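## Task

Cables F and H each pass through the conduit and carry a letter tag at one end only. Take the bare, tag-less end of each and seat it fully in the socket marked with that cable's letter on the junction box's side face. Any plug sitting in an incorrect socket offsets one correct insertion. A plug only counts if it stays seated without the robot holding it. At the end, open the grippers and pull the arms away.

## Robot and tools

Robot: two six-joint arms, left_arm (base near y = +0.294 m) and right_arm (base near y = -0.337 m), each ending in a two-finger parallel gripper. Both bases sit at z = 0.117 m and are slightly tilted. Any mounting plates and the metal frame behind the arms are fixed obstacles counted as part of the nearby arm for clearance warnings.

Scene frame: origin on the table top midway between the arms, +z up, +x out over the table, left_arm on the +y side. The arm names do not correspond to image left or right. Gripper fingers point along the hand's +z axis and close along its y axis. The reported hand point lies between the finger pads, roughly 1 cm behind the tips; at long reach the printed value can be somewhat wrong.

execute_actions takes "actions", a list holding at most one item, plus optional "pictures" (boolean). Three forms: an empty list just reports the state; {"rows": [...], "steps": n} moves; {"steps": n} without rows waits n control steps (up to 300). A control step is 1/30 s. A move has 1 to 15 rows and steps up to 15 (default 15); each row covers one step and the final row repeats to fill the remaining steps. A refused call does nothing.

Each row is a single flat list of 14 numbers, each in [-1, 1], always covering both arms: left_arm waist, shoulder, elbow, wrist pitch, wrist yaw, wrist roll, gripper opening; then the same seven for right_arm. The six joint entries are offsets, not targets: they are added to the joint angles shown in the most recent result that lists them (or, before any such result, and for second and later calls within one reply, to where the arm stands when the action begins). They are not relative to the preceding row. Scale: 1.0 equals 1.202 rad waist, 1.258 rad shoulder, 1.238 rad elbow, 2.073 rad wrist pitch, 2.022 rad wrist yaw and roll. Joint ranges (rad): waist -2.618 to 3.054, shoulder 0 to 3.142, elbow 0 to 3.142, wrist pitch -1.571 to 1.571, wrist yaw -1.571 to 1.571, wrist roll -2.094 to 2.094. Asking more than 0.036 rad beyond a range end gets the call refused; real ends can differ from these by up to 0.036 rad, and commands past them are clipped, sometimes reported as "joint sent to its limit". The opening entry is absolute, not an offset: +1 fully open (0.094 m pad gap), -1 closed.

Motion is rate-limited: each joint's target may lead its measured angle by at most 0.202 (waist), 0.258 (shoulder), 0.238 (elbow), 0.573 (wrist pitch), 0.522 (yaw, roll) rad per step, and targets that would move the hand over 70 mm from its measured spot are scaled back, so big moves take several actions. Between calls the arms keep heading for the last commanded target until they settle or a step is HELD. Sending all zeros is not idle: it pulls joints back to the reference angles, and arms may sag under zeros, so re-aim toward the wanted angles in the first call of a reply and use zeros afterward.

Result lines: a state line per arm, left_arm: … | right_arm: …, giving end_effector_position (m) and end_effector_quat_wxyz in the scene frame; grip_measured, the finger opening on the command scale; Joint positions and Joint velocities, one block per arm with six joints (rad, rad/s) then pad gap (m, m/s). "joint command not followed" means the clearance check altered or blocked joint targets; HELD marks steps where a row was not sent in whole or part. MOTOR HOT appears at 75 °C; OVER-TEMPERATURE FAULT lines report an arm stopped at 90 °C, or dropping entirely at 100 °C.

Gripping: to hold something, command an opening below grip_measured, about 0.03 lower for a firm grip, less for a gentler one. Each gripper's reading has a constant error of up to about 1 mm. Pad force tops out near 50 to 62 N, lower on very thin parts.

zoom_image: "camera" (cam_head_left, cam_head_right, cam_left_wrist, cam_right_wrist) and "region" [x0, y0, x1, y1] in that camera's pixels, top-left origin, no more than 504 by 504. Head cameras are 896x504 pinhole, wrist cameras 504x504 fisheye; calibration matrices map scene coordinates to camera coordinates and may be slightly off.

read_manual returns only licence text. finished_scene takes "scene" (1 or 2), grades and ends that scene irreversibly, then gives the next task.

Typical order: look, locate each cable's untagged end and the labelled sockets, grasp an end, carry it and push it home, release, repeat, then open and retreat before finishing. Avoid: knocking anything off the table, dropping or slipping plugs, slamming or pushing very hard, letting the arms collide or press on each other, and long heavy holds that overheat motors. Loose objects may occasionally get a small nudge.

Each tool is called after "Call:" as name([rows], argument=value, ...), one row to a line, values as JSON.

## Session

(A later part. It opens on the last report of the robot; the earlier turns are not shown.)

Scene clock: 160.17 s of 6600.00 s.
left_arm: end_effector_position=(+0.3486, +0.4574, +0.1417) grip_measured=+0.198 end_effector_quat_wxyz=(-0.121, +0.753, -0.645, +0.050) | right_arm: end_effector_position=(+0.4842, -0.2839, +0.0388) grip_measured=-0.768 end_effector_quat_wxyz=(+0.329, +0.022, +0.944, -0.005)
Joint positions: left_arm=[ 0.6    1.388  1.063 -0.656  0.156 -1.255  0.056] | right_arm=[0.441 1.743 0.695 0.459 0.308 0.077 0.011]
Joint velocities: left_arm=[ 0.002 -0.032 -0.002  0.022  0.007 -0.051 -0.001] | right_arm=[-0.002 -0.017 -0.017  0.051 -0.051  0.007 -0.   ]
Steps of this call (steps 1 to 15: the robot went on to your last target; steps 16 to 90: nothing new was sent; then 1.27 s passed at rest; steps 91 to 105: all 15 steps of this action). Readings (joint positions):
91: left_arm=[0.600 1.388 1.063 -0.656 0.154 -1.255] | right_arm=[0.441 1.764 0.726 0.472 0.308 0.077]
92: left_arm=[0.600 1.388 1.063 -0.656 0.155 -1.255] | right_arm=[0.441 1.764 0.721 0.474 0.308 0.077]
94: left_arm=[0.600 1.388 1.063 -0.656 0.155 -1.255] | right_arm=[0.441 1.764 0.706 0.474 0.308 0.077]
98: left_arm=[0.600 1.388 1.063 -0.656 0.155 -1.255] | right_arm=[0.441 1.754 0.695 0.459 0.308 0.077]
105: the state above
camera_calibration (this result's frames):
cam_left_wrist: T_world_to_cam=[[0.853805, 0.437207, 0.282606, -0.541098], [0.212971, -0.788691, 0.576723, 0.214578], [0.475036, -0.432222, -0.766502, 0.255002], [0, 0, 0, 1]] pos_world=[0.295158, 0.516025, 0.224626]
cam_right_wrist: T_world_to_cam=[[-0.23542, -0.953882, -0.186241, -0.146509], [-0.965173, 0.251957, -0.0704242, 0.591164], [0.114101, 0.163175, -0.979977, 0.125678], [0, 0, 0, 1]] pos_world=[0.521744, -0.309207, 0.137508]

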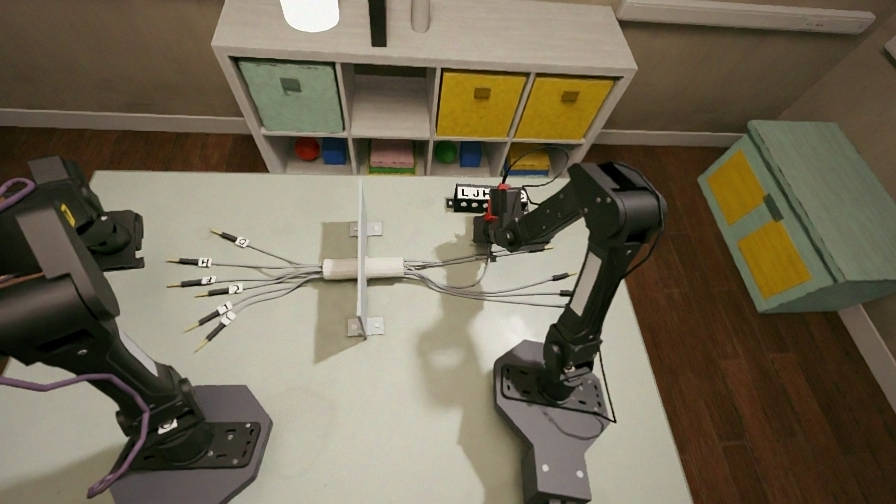

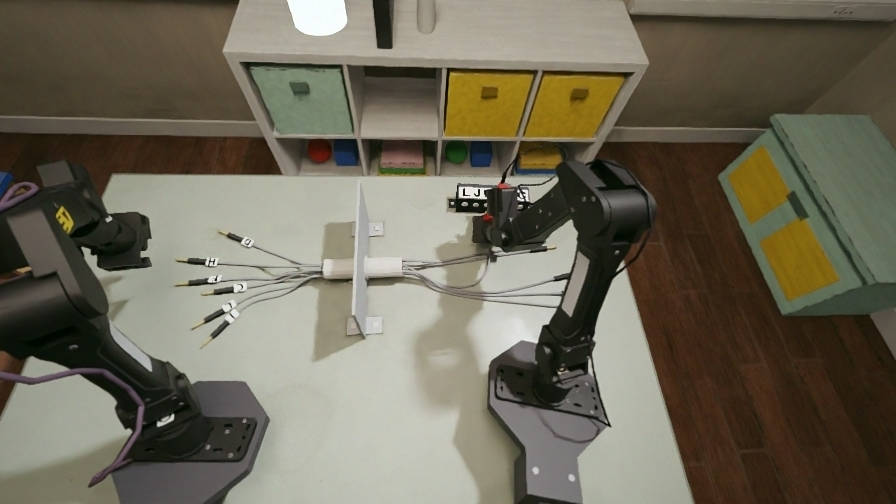

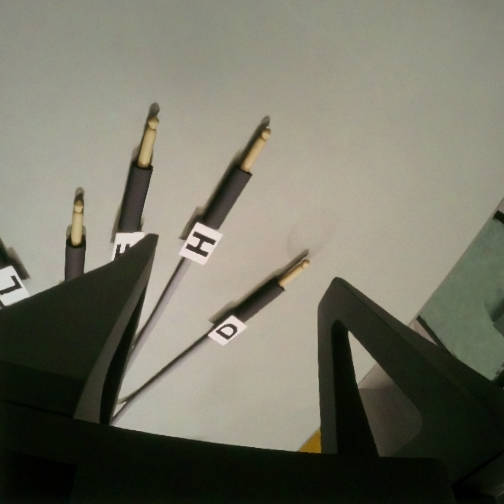

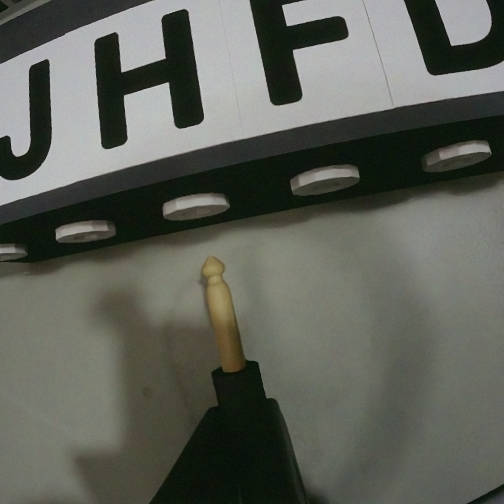

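Call:
execute_actions([
  {"rows":[[0,0,0,0,0,0,0.2,0.01,0.01,-0.03,0.02,0,0,-0.82],[0,0,0,0,0,0,0.2,0.01,0.025,-0.045,0.04,0,0,-0.82],[0,0,0,0,0,0,0.2,0.01,0.04,-0.055,0.055,0,0,-0.82],[0,0,0,0,0,0,0.2,0.01,0.058,-0.057,0.068,0,0,-0.82]],"steps":15},
])

Scene clock: 165.50 s of 6600.00 s.
left_arm: end_effector_position=(+0.3487, +0.4572, +0.1417) grip_measured=+0.198 end_effector_quat_wxyz=(-0.120, +0.753, -0.645, +0.051) | right_arm: end_effector_position=(+0.4757, -0.2831, +0.0240) grip_measured=-0.768 end_effector_quat_wxyz=(+0.338, +0.025, +0.941, -0.005)
Joint positions: left_arm=[ 0.6    1.388  1.063 -0.656  0.157 -1.255  0.056] | right_arm=[0.441 1.8   0.643 0.59  0.31  0.077 0.011]
Joint velocities: left_arm=[-0.012  0.002 -0.007  0.037  0.066  0.022  0.001] | right_arm=[-0.012 -0.017 -0.007  0.007 -0.037  0.081  0.001]
Steps of this call (steps 1 to 15: the robot went on to your last target; steps 16 to 90: nothing new was sent; then 1.83 s passed at rest; steps 91 to 105: all 15 steps of this action). Readings (joint positions):
91: left_arm=[0.600 1.388 1.063 -0.656 0.156 -1.255] | right_arm=[0.441 1.743 0.693 0.463 0.308 0.077]
92: left_arm=[0.600 1.388 1.063 -0.656 0.156 -1.255] | right_arm=[0.441 1.744 0.686 0.476 0.308 0.077]
94: left_arm=[0.600 1.388 1.063 -0.656 0.157 -1.255] | right_arm=[0.441 1.759 0.665 0.518 0.308 0.077]
98: left_arm=[0.600 1.388 1.063 -0.656 0.157 -1.255] | right_arm=[0.441 1.800 0.644 0.565 0.310 0.077]
105: the state above
camera_calibration (this result's frames):
cam_left_wrist: T_world_to_cam=[[0.85379, 0.437241, 0.282601, -0.541106], [0.212274, -0.788017, 0.5779, 0.214128], [0.475376, -0.433417, -0.765616, 0.255142], [0, 0, 0, 1]] pos_world=[0.295249, 0.515913, 0.224513]
cam_right_wrist: T_world_to_cam=[[-0.236652, -0.952068, -0.19381, -0.149147], [-0.962155, 0.257381, -0.0895145, 0.582227], [0.135107, 0.165291, -0.976947, 0.102603], [0, 0, 0, 1]] pos_world=[0.511035, -0.308812, 0.12345]

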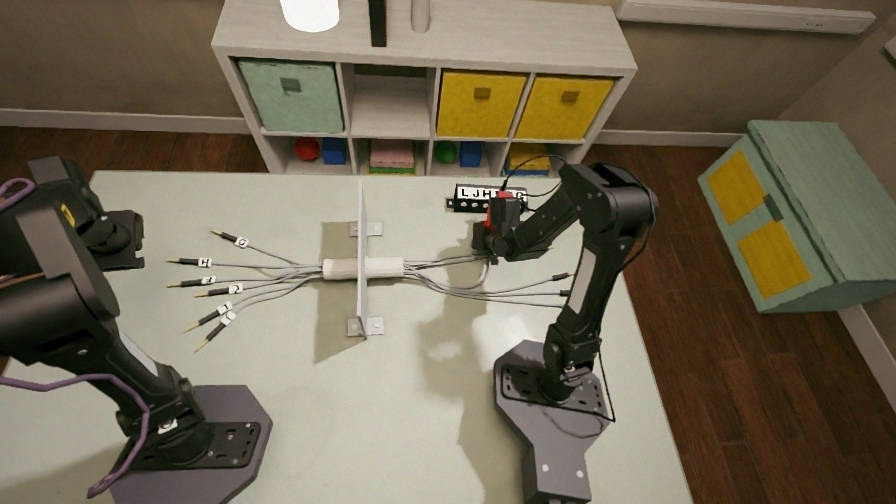

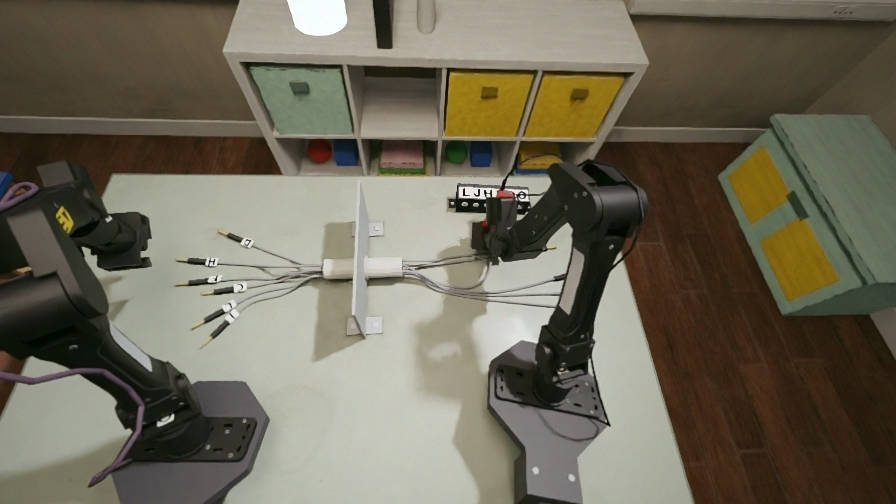

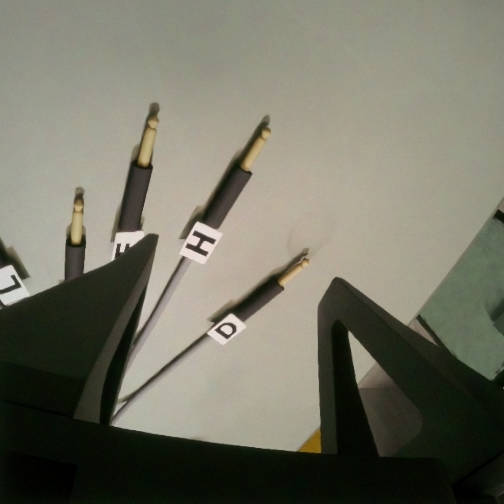

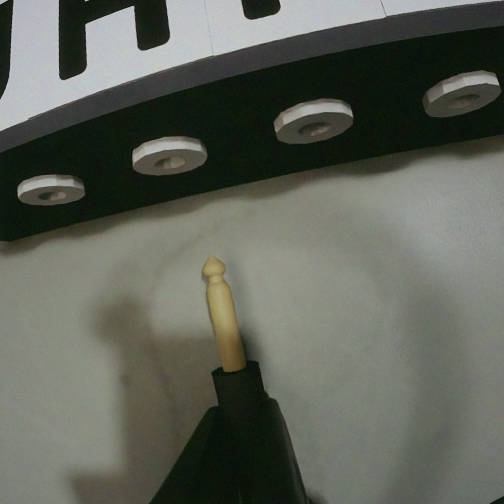

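Call:
execute_actions([
  {"rows":[[0,0,0,0,0,0,0.2,0.01,0.025,-0.01,0.006,0,0,-0.8]],"steps":15},
])

Scene clock: 167.30 s of 6600.00 s.
left_arm: end_effector_position=(+0.3489, +0.4569, +0.1417) grip_measured=+0.198 end_effector_quat_wxyz=(-0.120, +0.753, -0.645, +0.052) | right_arm: end_effector_position=(+0.4756, -0.2827, +0.0217) grip_measured=-0.768 end_effector_quat_wxyz=(+0.339, +0.025, +0.941, -0.005)
Joint positions: left_arm=[ 0.6    1.388  1.063 -0.656  0.159 -1.255  0.056] | right_arm=[0.441 1.812 0.643 0.602 0.311 0.077 0.011]
Joint velocities: left_arm=[ 0.012 -0.012 -0.002 -0.007 -0.051 -0.022 -0.001] | right_arm=[-0.002  0.002  0.017  0.022 -0.066 -0.007 -0.001]
Steps of this call (steps 1 to 15: the robot went on to your last target; steps 16 to 39: nothing new was sent; steps 40 to 54: all 15 steps of this action). Readings (joint positions):
40: left_arm=[0.600 1.388 1.063 -0.656 0.158 -1.255] | right_arm=[0.441 1.802 0.643 0.592 0.310 0.077]
41: left_arm=[0.600 1.388 1.063 -0.656 0.158 -1.255] | right_arm=[0.441 1.804 0.643 0.595 0.310 0.077]
43: left_arm=[0.600 1.388 1.063 -0.656 0.158 -1.255] | right_arm=[0.441 1.810 0.643 0.598 0.310 0.077]
47: left_arm=[0.600 1.388 1.063 -0.656 0.158 -1.255] | right_arm=[0.441 1.812 0.643 0.602 0.311 0.077]
54: the state above
camera_calibration (this result's frames):
cam_left_wrist: T_world_to_cam=[[0.853774, 0.437274, 0.282596, -0.541115], [0.211577, -0.787341, 0.579077, 0.213678], [0.475715, -0.43461, -0.764728, 0.25528], [0, 0, 0, 1]] pos_world=[0.29534, 0.5158, 0.224401]
cam_right_wrist: T_world_to_cam=[[-0.236881, -0.952002, -0.193853, -0.14911], [-0.961987, 0.257746, -0.0902666, 0.581887], [0.135899, 0.165102, -0.976869, 0.0998119], [0, 0, 0, 1]] pos_world=[0.510882, -0.308411, 0.121123]

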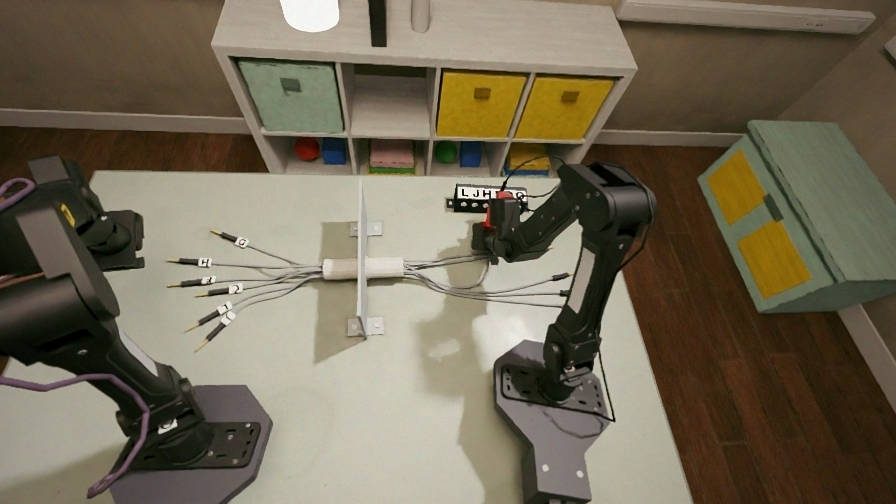

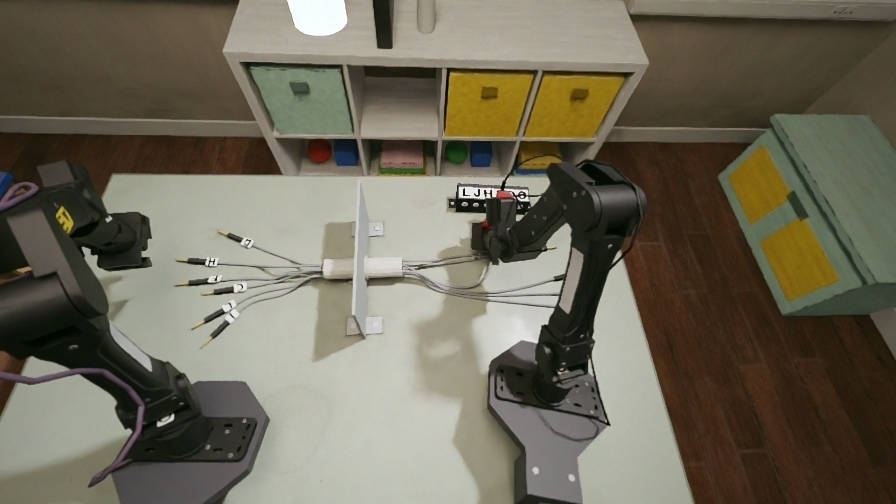

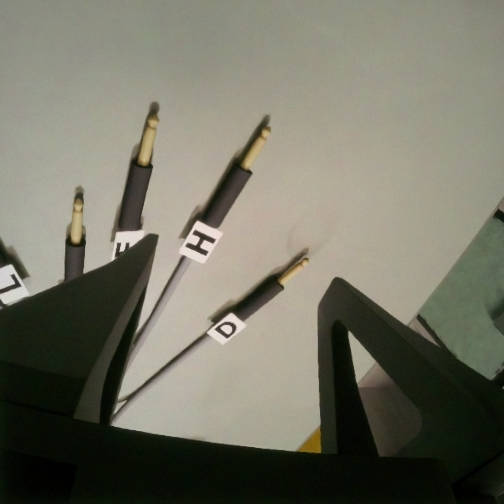

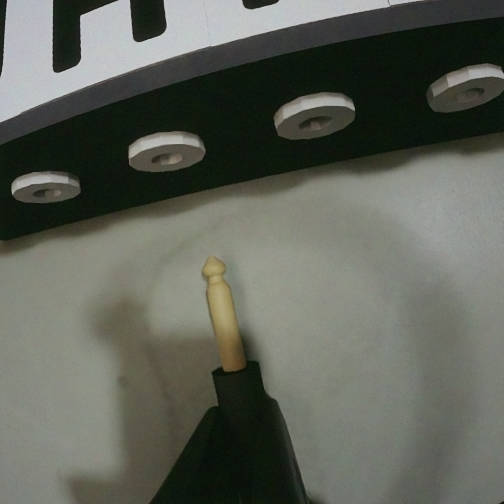

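Call:
execute_actions([
  {"rows":[[0,0,0,0,0,0,0.2,0.01,0.024,-0.01,0.006,0,0,-0.79]],"steps":15},
])

Call:
zoom_image(camera="cam_right_wrist", region=[130,230,330,430])

Scene clock: 168.73 s of 6600.00 s.
left_arm: end_effector_position=(+0.3490, +0.4567, +0.1417) grip_measured=+0.198 end_effector_quat_wxyz=(-0.120, +0.753, -0.645, +0.052) | right_arm: end_effector_position=(+0.4762, -0.2827, +0.0213) grip_measured=-0.768 end_effector_quat_wxyz=(+0.340, +0.026, +0.940, -0.005)
Joint positions: left_arm=[ 0.6    1.388  1.063 -0.656  0.16  -1.255  0.056] | right_arm=[0.441 1.816 0.643 0.611 0.312 0.077 0.011]
Joint velocities: left_arm=[-0.012 -0.012 -0.042  0.022  0.081 -0.066 -0.   ] | right_arm=[ 0.007 -0.007 -0.017  0.007  0.007 -0.007 -0.001]
Steps of this call (steps 1 to 15: the robot went on to your last target; steps 16 to 28: nothing new was sent; steps 29 to 43: all 15 steps of this action). Readings (joint positions):
29: left_arm=[0.600 1.388 1.063 -0.656 0.159 -1.255] | right_arm=[0.441 1.813 0.643 0.604 0.311 0.077]
30: left_arm=[0.600 1.388 1.063 -0.656 0.159 -1.255] | right_arm=[0.441 1.815 0.643 0.608 0.311 0.077]
32: left_arm=[0.600 1.388 1.063 -0.656 0.160 -1.255] | right_arm=[0.441 1.816 0.643 0.611 0.312 0.077]
36: left_arm=[0.600 1.388 1.063 -0.656 0.160 -1.255] | right_arm=[0.441 1.816 0.643 0.611 0.312 0.077]
43: the state above
camera_calibration (this result's frames):
cam_left_wrist: T_world_to_cam=[[0.853759, 0.437308, 0.282591, -0.541123], [0.210879, -0.786662, 0.580252, 0.213228], [0.476052, -0.435803, -0.763839, 0.255418], [0, 0, 0, 1]] pos_world=[0.295431, 0.515687, 0.224289]
cam_right_wrist: T_world_to_cam=[[-0.23757, -0.951672, -0.194628, -0.148595], [-0.961264, 0.259158, -0.0938489, 0.582571], [0.139753, 0.164793, -0.976377, 0.0974048], [0, 0, 0, 1]] pos_world=[0.511091, -0.308443, 0.120857]

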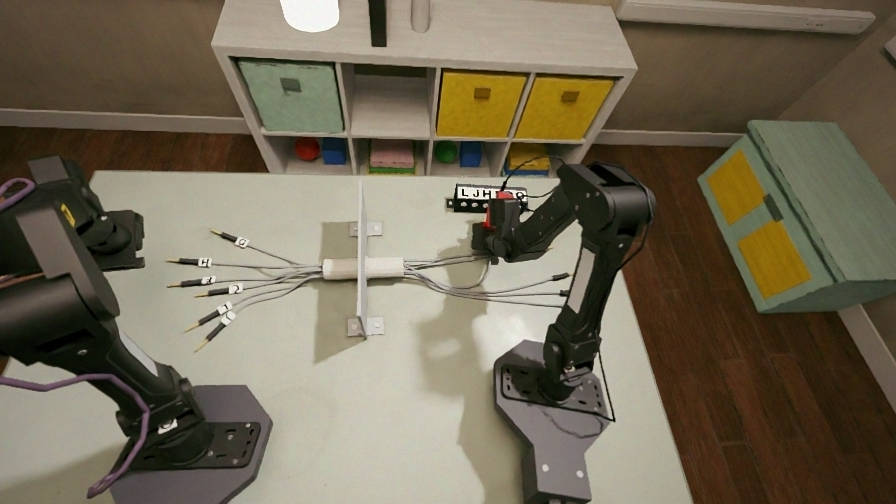

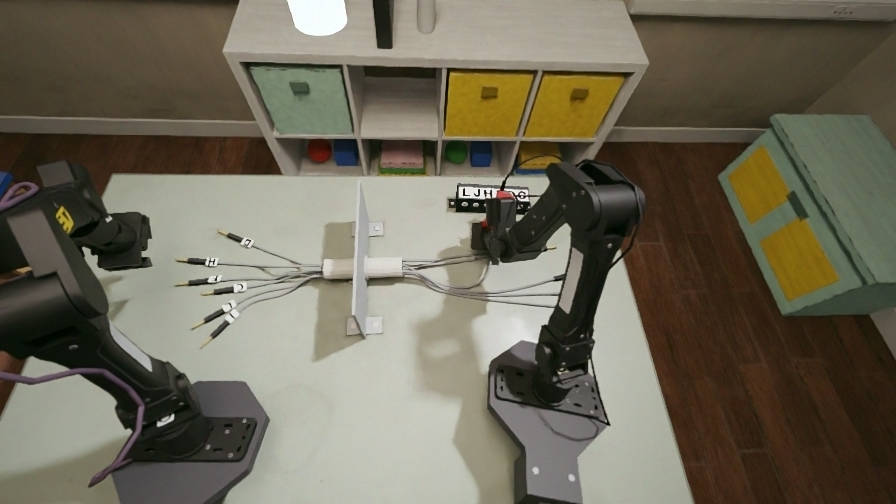

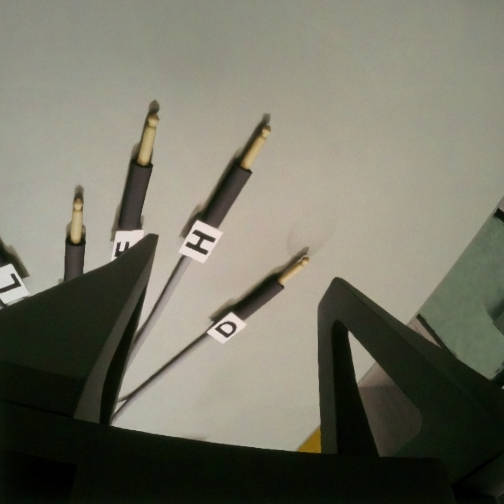

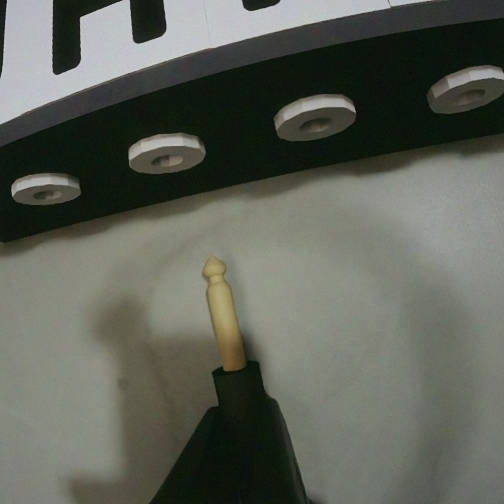

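Region (130, 230, 330, 430) of cam_right_wrist's 504x504 image, scaled by 2.520, with more detail than that image has.

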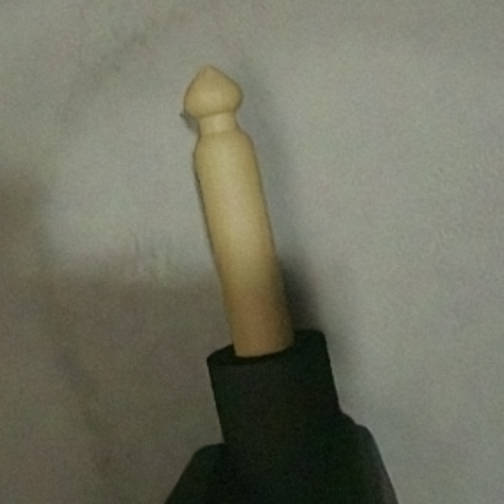

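Call:
execute_actions([
  {"rows":[[0,0,0,0,0,0,0.2,0.01,0.01,-0.01,0.003,0,0,-0.745],[0,0,0,0,0,0,0.2,0.01,0.01,-0.01,0.003,0,0,-0.745],[0,0,0,0,0,0,0.2,0.01,0.01,-0.01,0.003,0,0,-0.745],[0,0,0,0,0,0,0.2,0.01,0.01,-0.01,0.003,0,0,-0.745],[0,0,0,0,0,0,0.2,0.01,0.01,-0.01,0.003,0,0,-0.745],[0,0,0,0,0,0,0.2,0.01,0.01,-0.01,0.003,0,0,-0.745],[0,0,0,0,0,0,0.2,0.01,0.01,-0.01,0.003,0,0,-0.745],[0,0,0,0,0,0,0.2,0.01,0.01,-0.01,0.003,0,0,-0.745],[0,0,0,0,0,0,0.2,0.01,0.01,-0.01,0.003,0,0,-0.83]],"steps":15},
])

Scene clock: 170.20 s of 6600.00 s.
left_arm: end_effector_position=(+0.3491, +0.4565, +0.1417) grip_measured=+0.198 end_effector_quat_wxyz=(-0.120, +0.753, -0.645, +0.053) | right_arm: end_effector_position=(+0.4767, -0.2826, +0.0216) grip_measured=-0.767 end_effector_quat_wxyz=(+0.342, +0.026, +0.939, -0.005)
Joint positions: left_arm=[ 0.6    1.388  1.063 -0.656  0.162 -1.255  0.056] | right_arm=[0.441 1.816 0.643 0.613 0.312 0.077 0.011]
Joint velocities: left_arm=[-0.007  0.007  0.017  0.037 -0.022 -0.022 -0.   ] | right_arm=[-0.022 -0.012 -0.007 -0.007  0.007 -0.007 -0.001]
Steps of this call (steps 1 to 15: the robot went on to your last target; steps 16 to 29: nothing new was sent; steps 30 to 44: all 15 steps of this action). Readings (joint positions):
30: left_arm=[0.600 1.388 1.063 -0.656 0.161 -1.255] | right_arm=[0.441 1.816 0.643 0.611 0.312 0.077]
31: left_arm=[0.600 1.388 1.063 -0.656 0.161 -1.255] | right_arm=[0.441 1.816 0.643 0.611 0.312 0.077]
33: left_arm=[0.600 1.388 1.063 -0.656 0.161 -1.255] | right_arm=[0.441 1.816 0.643 0.612 0.312 0.077]
37: left_arm=[0.600 1.388 1.063 -0.656 0.161 -1.255] | right_arm=[0.441 1.816 0.643 0.613 0.312 0.077]
44: the state above
camera_calibration (this result's frames):
cam_left_wrist: T_world_to_cam=[[0.853744, 0.437341, 0.282586, -0.541131], [0.21018, -0.785982, 0.581426, 0.212777], [0.476389, -0.436995, -0.762948, 0.255555], [0, 0, 0, 1]] pos_world=[0.295522, 0.515574, 0.224177]
cam_right_wrist: T_world_to_cam=[[-0.23757, -0.951475, -0.195591, -0.148333], [-0.96094, 0.259634, -0.0958388, 0.583028], [0.14197, 0.165183, -0.975991, 0.0967307], [0, 0, 0, 1]] pos_world=[0.511283, -0.308488, 0.121272]

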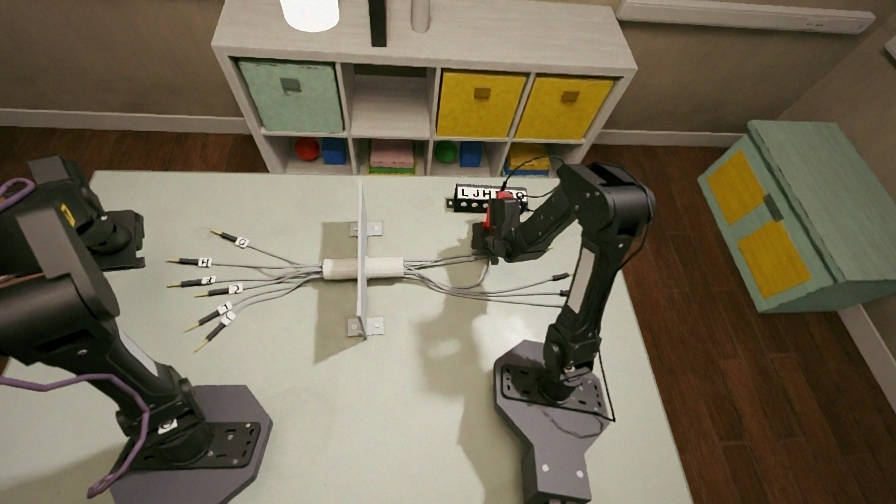

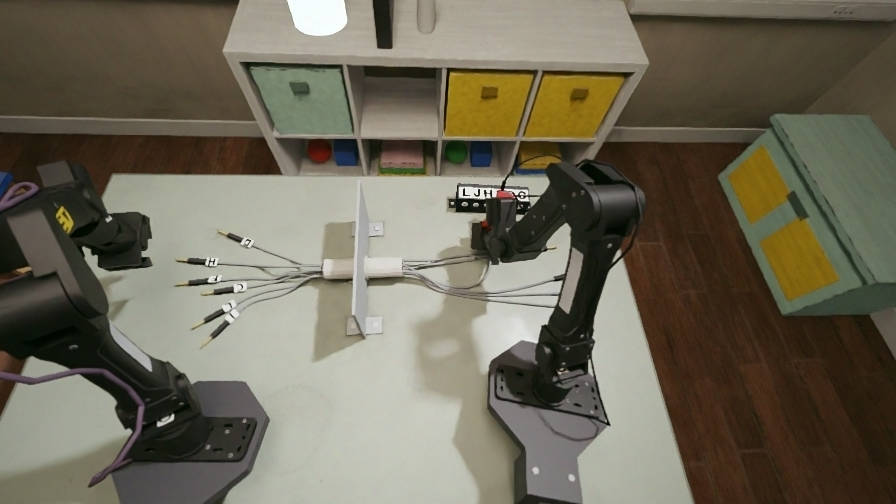

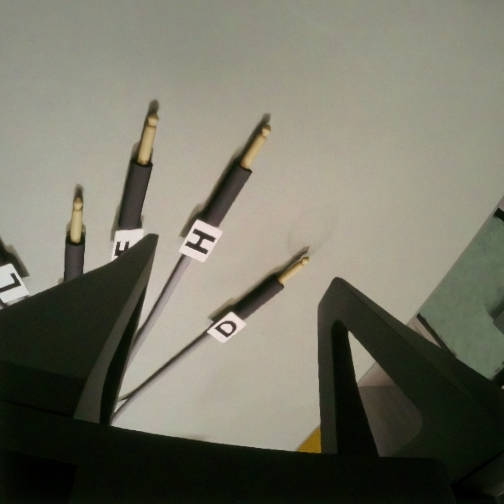

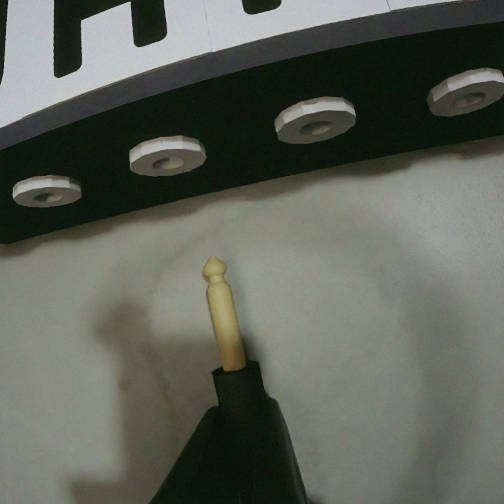

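Call:
execute_actions([
  {"rows":[[0,0,0,0,0,0,0.2,0.01,0.005,-0.01,0.003,0,0,-0.72]],"steps":15},
])

Scene clock: 171.57 s of 6600.00 s.
left_arm: end_effector_position=(+0.3492, +0.4562, +0.1417) grip_measured=+0.198 end_effector_quat_wxyz=(-0.119, +0.752, -0.646, +0.054) | right_arm: end_effector_position=(+0.4767, -0.2826, +0.0217) grip_measured=-0.723 end_effector_quat_wxyz=(+0.342, +0.026, +0.939, -0.005)
Joint positions: left_arm=[ 0.6    1.388  1.063 -0.656  0.163 -1.255  0.056] | right_arm=[0.441 1.816 0.643 0.613 0.312 0.077 0.013]
Joint velocities: left_arm=[-0.007  0.002 -0.002 -0.022 -0.037 -0.051  0.   ] | right_arm=[-0.002  0.002 -0.002  0.007 -0.007 -0.022  0.   ]
Steps of this call (steps 1 to 15: the robot went on to your last target; steps 16 to 26: nothing new was sent; steps 27 to 41: all 15 steps of this action). Readings (joint positions):
27: left_arm=[0.600 1.388 1.063 -0.656 0.162 -1.255] | right_arm=[0.441 1.816 0.643 0.613 0.312 0.077]
28: left_arm=[0.600 1.388 1.063 -0.656 0.162 -1.255] | right_arm=[0.441 1.816 0.643 0.613 0.312 0.077]
30: left_arm=[0.600 1.388 1.063 -0.656 0.163 -1.255] | right_arm=[0.441 1.816 0.643 0.613 0.312 0.077]
34: left_arm=[0.600 1.388 1.063 -0.656 0.163 -1.255] | right_arm=[0.441 1.816 0.643 0.613 0.312 0.077]
41: the state above
camera_calibration (this result's frames):
cam_left_wrist: T_world_to_cam=[[0.853728, 0.437375, 0.282581, -0.541139], [0.209481, -0.785301, 0.582598, 0.212327], [0.476724, -0.438185, -0.762055, 0.255692], [0, 0, 0, 1]] pos_world=[0.295613, 0.515461, 0.224065]
cam_right_wrist: T_world_to_cam=[[-0.237569, -0.951442, -0.195752, -0.14829], [-0.960885, 0.259714, -0.0961704, 0.583104], [0.14234, 0.165248, -0.975926, 0.0966182], [0, 0, 0, 1]] pos_world=[0.511315, -0.308495, 0.121342]

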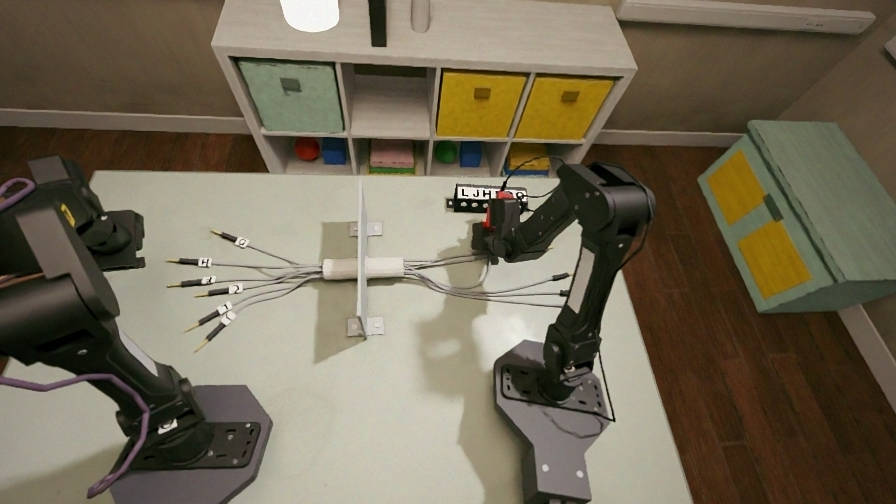

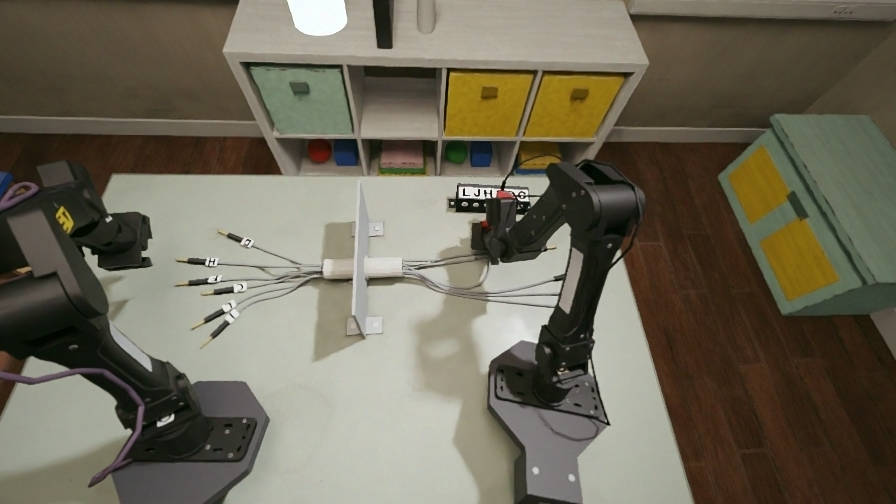

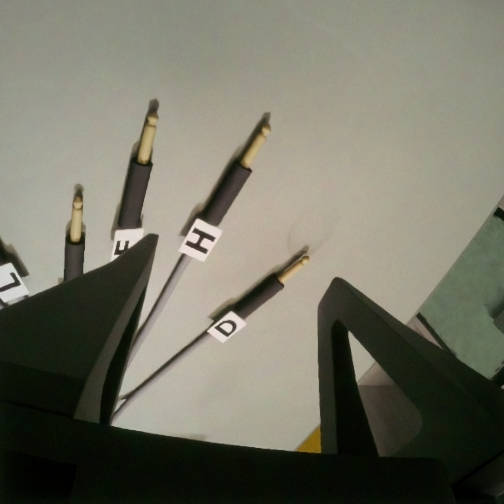

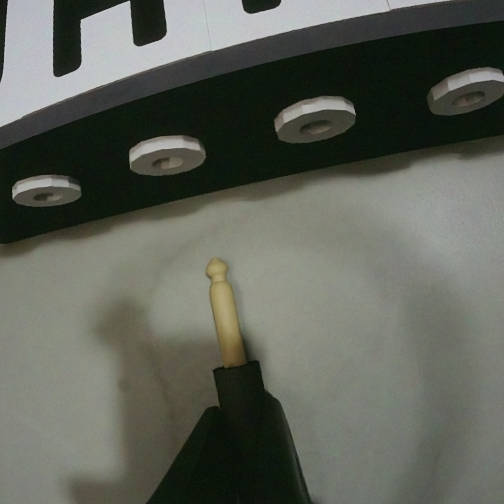

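Call:
execute_actions([
  {"rows":[[0,0,0,0,0,0,0.2,0.01,0,-0.01,0.003,0,0,-0.9],[0,0,0,0,0,0,0.2,0.01,0,-0.01,0.003,0,0,-0.9],[0,0,0,0,0,0,0.2,0.01,0,-0.01,0.003,0,0,-0.9],[0,0,0,0,0,0,0.2,0.01,0,-0.01,0.003,0,0,-0.9],[0,0,0,0,0,0,0.2,0.01,0,-0.01,0.003,0,0,-0.9],[0,0,0,0,0,0,0.2,0.01,0,-0.01,0.003,0,0,-0.9],[0,0,0,0,0,0,0.2,0.01,0,-0.01,0.003,0,0,-0.9],[0,0,0,0,0,0,0.2,0.01,-0.04,-0.01,-0.03,0,0,-0.9],[0,0,0,0,0,0,0.2,0.01,-0.08,0.01,-0.06,0,0,-0.9],[0,0,0,0,0,0,0.2,0.01,-0.11,0.04,-0.086,0,0,-0.9],[0,0,0,0,0,0,0.2,0.01,-0.11,0.062,-0.086,0,0,-0.9]],"steps":15},
])

Call:
execute_actions([
  {"steps":8},
])

Scene clock: 173.57 s of 6600.00 s.
left_arm: end_effector_position=(+0.3493, +0.4560, +0.1417) grip_measured=+0.198 end_effector_quat_wxyz=(-0.119, +0.752, -0.646, +0.054) | right_arm: end_effector_position=(+0.4938, -0.2860, +0.0558) grip_measured=-0.763 end_effector_quat_wxyz=(+0.354, +0.030, +0.935, -0.003)
Joint positions: left_arm=[ 0.6    1.388  1.063 -0.656  0.165 -1.255  0.056] | right_arm=[0.441 1.705 0.692 0.481 0.312 0.077 0.011]
Joint velocities: left_arm=[-0.012 -0.032 -0.017  0.007  0.051 -0.051 -0.   ] | right_arm=[-0.022 -0.188  0.242 -0.007  0.037  0.081 -0.   ]
Steps of this call (steps 1 to 15: the robot went on to your last target; steps 16 to 45: nothing new was sent; steps 46 to 60: all 15 steps of this action). Readings (joint positions):
46: left_arm=[0.600 1.388 1.063 -0.656 0.163 -1.255] | right_arm=[0.441 1.816 0.643 0.613 0.312 0.077]
47: left_arm=[0.600 1.388 1.063 -0.656 0.164 -1.255] | right_arm=[0.441 1.816 0.643 0.613 0.312 0.077]
49: left_arm=[0.600 1.388 1.063 -0.656 0.164 -1.255] | right_arm=[0.441 1.816 0.643 0.613 0.312 0.077]
53: left_arm=[0.600 1.388 1.063 -0.656 0.165 -1.255] | right_arm=[0.441 1.815 0.643 0.609 0.312 0.077]
60: the state above
camera_calibration (this result's frames):
cam_left_wrist: T_world_to_cam=[[0.853713, 0.437408, 0.282575, -0.541148], [0.208781, -0.784617, 0.583769, 0.211876], [0.477059, -0.439375, -0.76116, 0.255827], [0, 0, 0, 1]] pos_world=[0.295704, 0.515348, 0.223954]
cam_right_wrist: T_world_to_cam=[[-0.237375, -0.948971, -0.207624, -0.139469], [-0.956493, 0.265649, -0.12063, 0.604604], [0.16963, 0.169956, -0.970742, 0.115583], [0, 0, 0, 1]] pos_world=[0.525587, -0.312609, 0.156178]

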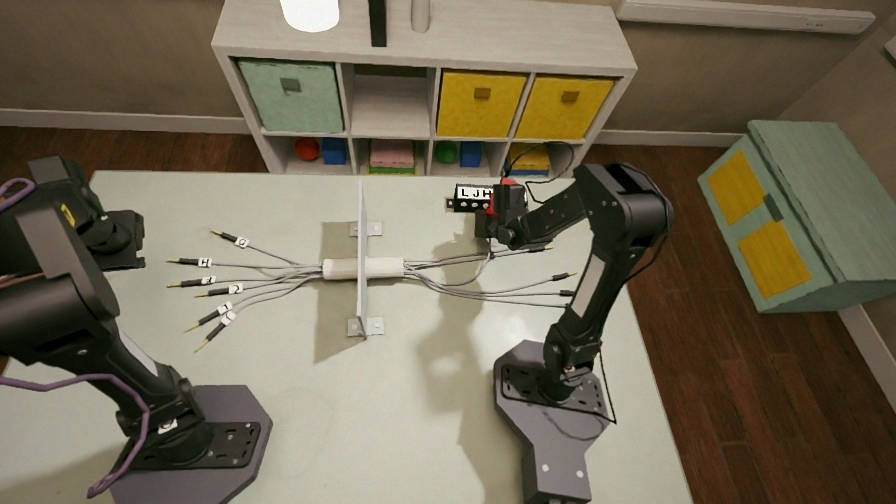

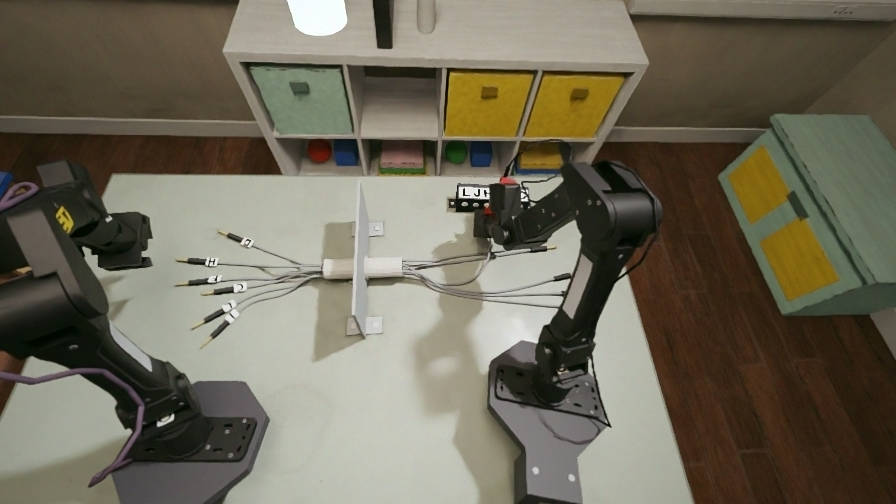

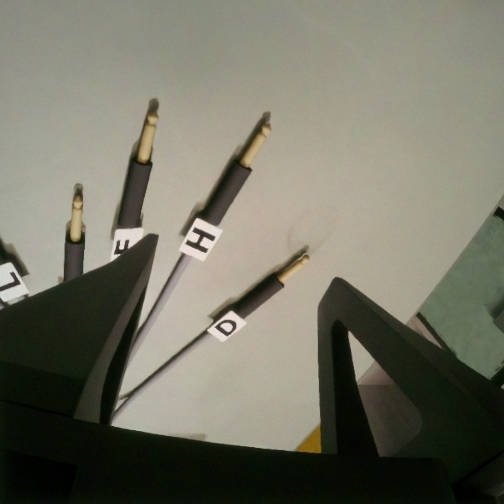

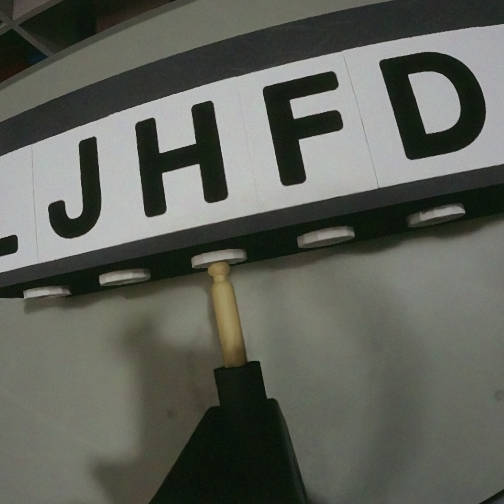

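Scene clock: 173.83 s of 6600.00 s.
left_arm: end_effector_position=(+0.3493, +0.4560, +0.1417) grip_measured=+0.198 end_effector_quat_wxyz=(-0.119, +0.752, -0.646, +0.054) | right_arm: end_effector_position=(+0.4902, -0.2863, +0.0533) grip_measured=-0.763 end_effector_quat_wxyz=(+0.343, +0.027, +0.939, -0.005)
Joint positions: left_arm=[ 0.6    1.388  1.063 -0.656  0.165 -1.255  0.056] | right_arm=[0.441 1.701 0.697 0.446 0.312 0.077 0.011]
Joint velocities: left_arm=[-0.007  0.002 -0.002  0.007 -0.037 -0.022 -0.   ] | right_arm=[-0.007 -0.012  0.002 -0.095  0.11  -0.022  0.   ]
Steps of this call (steps 1 to 8: the robot went on to your last target). Readings (joint positions):
1: left_arm=[0.600 1.388 1.063 -0.656 0.165 -1.255] | right_arm=[0.441 1.701 0.697 0.467 0.312 0.077]
2: left_arm=[0.600 1.388 1.063 -0.656 0.165 -1.255] | right_arm=[0.441 1.701 0.697 0.462 0.312 0.077]
4: left_arm=[0.600 1.388 1.063 -0.656 0.165 -1.255] | right_arm=[0.441 1.701 0.697 0.452 0.312 0.077]
8: the state above
camera_calibration (this result's frames):
cam_left_wrist: T_world_to_cam=[[0.853713, 0.437408, 0.282575, -0.541148], [0.208781, -0.784617, 0.583769, 0.211876], [0.477059, -0.439375, -0.76116, 0.255827], [0, 0, 0, 1]] pos_world=[0.295704, 0.515348, 0.223954]
cam_right_wrist: T_world_to_cam=[[-0.237566, -0.951244, -0.196715, -0.142245], [-0.960555, 0.26019, -0.0981592, 0.600099], [0.144557, 0.165636, -0.975535, 0.125122], [0, 0, 0, 1]] pos_world=[0.524548, -0.312175, 0.152984]

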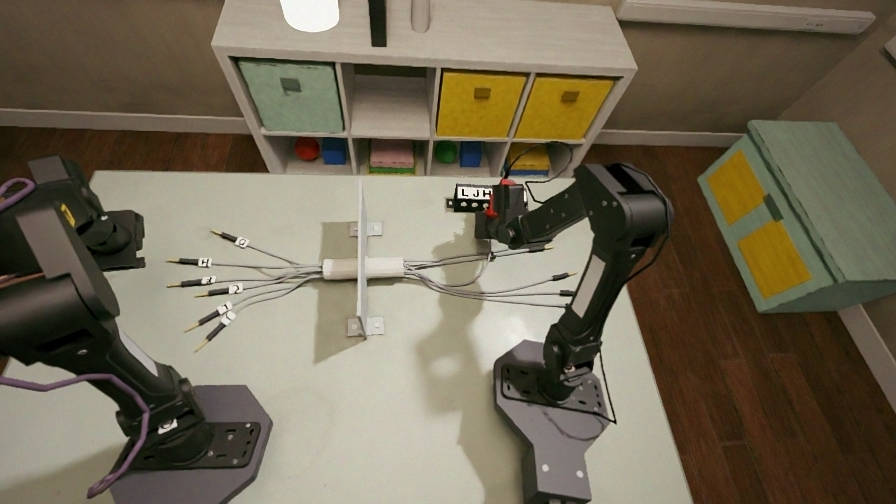

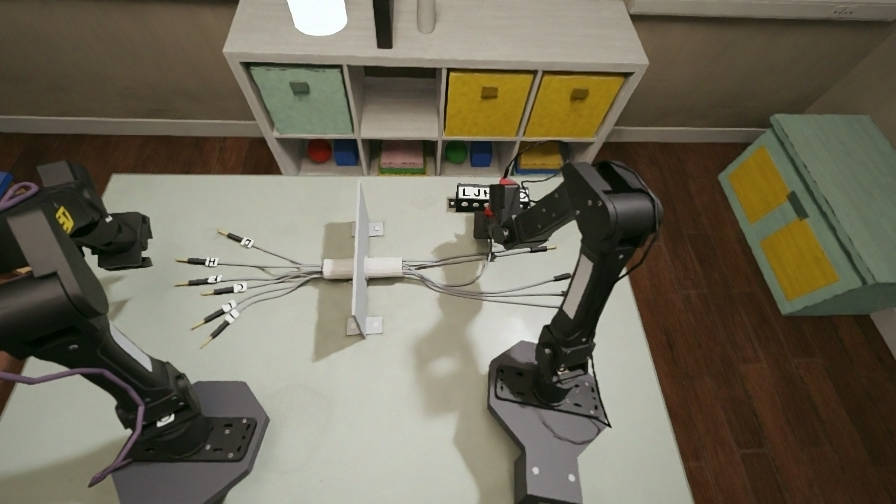

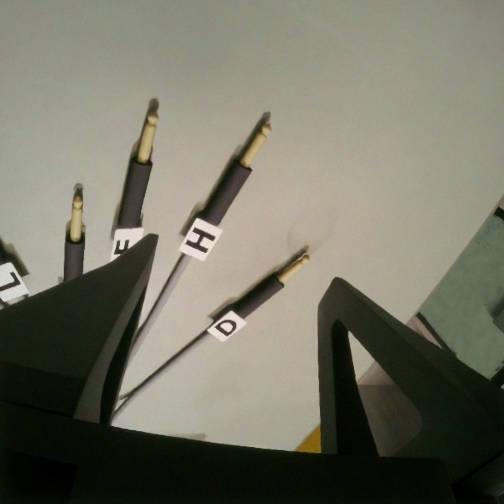

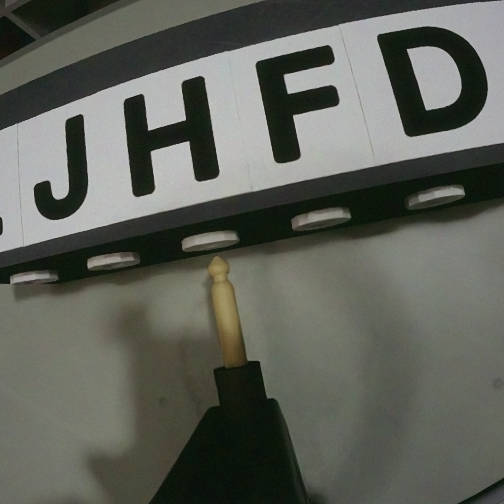

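Call:
execute_actions([
  {"rows":[[0,0,0,0,0,0,0.2,0.01,-0.022,0.005,-0.004,0,0,-0.9]],"steps":15},
])

Scene clock: 175.03 s of 6600.00 s.
left_arm: end_effector_position=(+0.3495, +0.4557, +0.1417) grip_measured=+0.198 end_effector_quat_wxyz=(-0.119, +0.752, -0.646, +0.055) | right_arm: end_effector_position=(+0.4896, -0.2863, +0.0527) grip_measured=-0.763 end_effector_quat_wxyz=(+0.341, +0.026, +0.940, -0.005)
Joint positions: left_arm=[ 0.6    1.388  1.063 -0.656  0.166 -1.255  0.056] | right_arm=[0.441 1.701 0.697 0.442 0.312 0.077 0.011]
Joint velocities: left_arm=[ 0.002 -0.007 -0.002 -0.051  0.037  0.037  0.   ] | right_arm=[ 0.002  0.007 -0.022 -0.022 -0.066  0.051 -0.   ]
Steps of this call (steps 1 to 21: the robot went on to your last target; steps 22 to 36: all 15 steps of this action). Readings (joint positions):
22: left_arm=[0.600 1.388 1.063 -0.656 0.165 -1.255] | right_arm=[0.441 1.701 0.697 0.442 0.312 0.077]
23: left_arm=[0.600 1.388 1.063 -0.656 0.165 -1.255] | right_arm=[0.441 1.701 0.697 0.442 0.312 0.077]
25: left_arm=[0.600 1.388 1.063 -0.656 0.166 -1.255] | right_arm=[0.441 1.701 0.697 0.442 0.312 0.077]
29: left_arm=[0.600 1.388 1.063 -0.656 0.166 -1.255] | right_arm=[0.441 1.701 0.697 0.442 0.312 0.077]
36: the state above
camera_calibration (this result's frames):
cam_left_wrist: T_world_to_cam=[[0.853697, 0.437442, 0.28257, -0.541156], [0.208081, -0.783932, 0.584939, 0.211425], [0.477392, -0.440563, -0.760264, 0.255962], [0, 0, 0, 1]] pos_world=[0.295795, 0.515234, 0.223843]
cam_right_wrist: T_world_to_cam=[[-0.23757, -0.951541, -0.19527, -0.142683], [-0.961048, 0.259475, -0.0951756, 0.599326], [0.141231, 0.165053, -0.97612, 0.126194], [0, 0, 0, 1]] pos_world=[0.524261, -0.312107, 0.15236]

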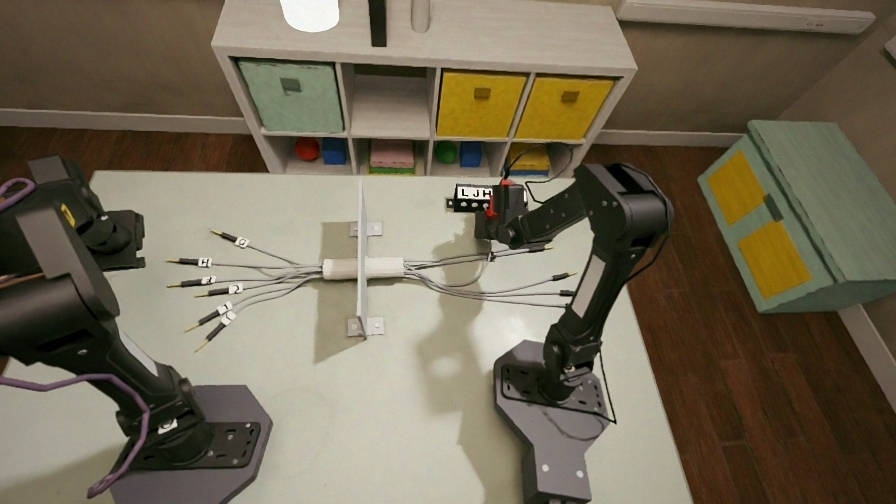

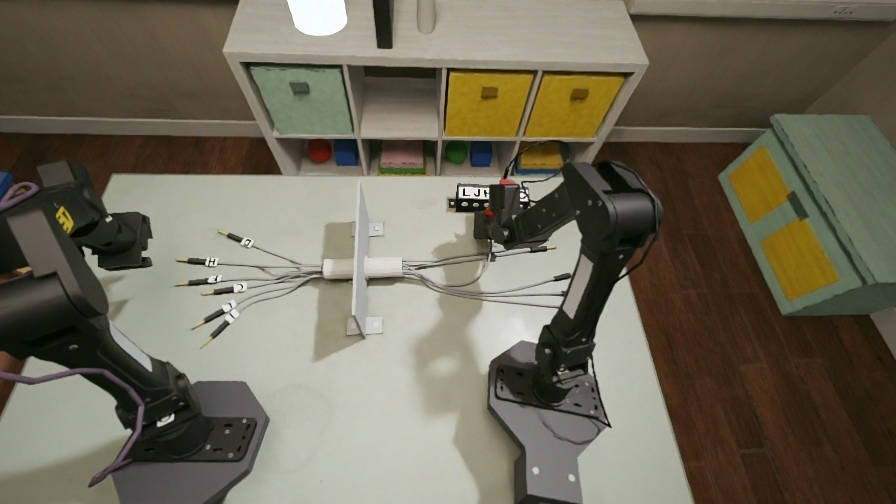

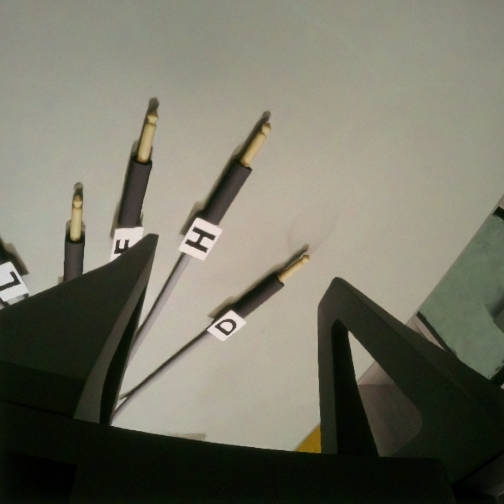

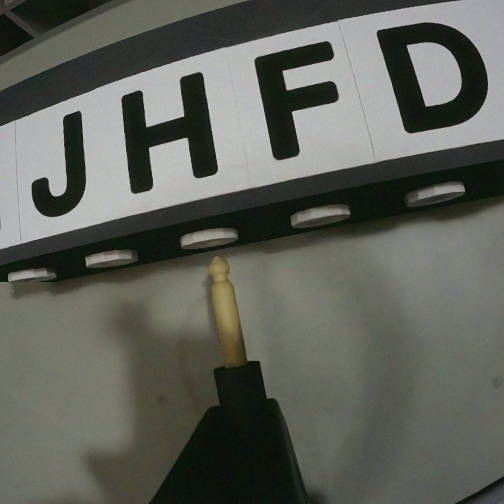

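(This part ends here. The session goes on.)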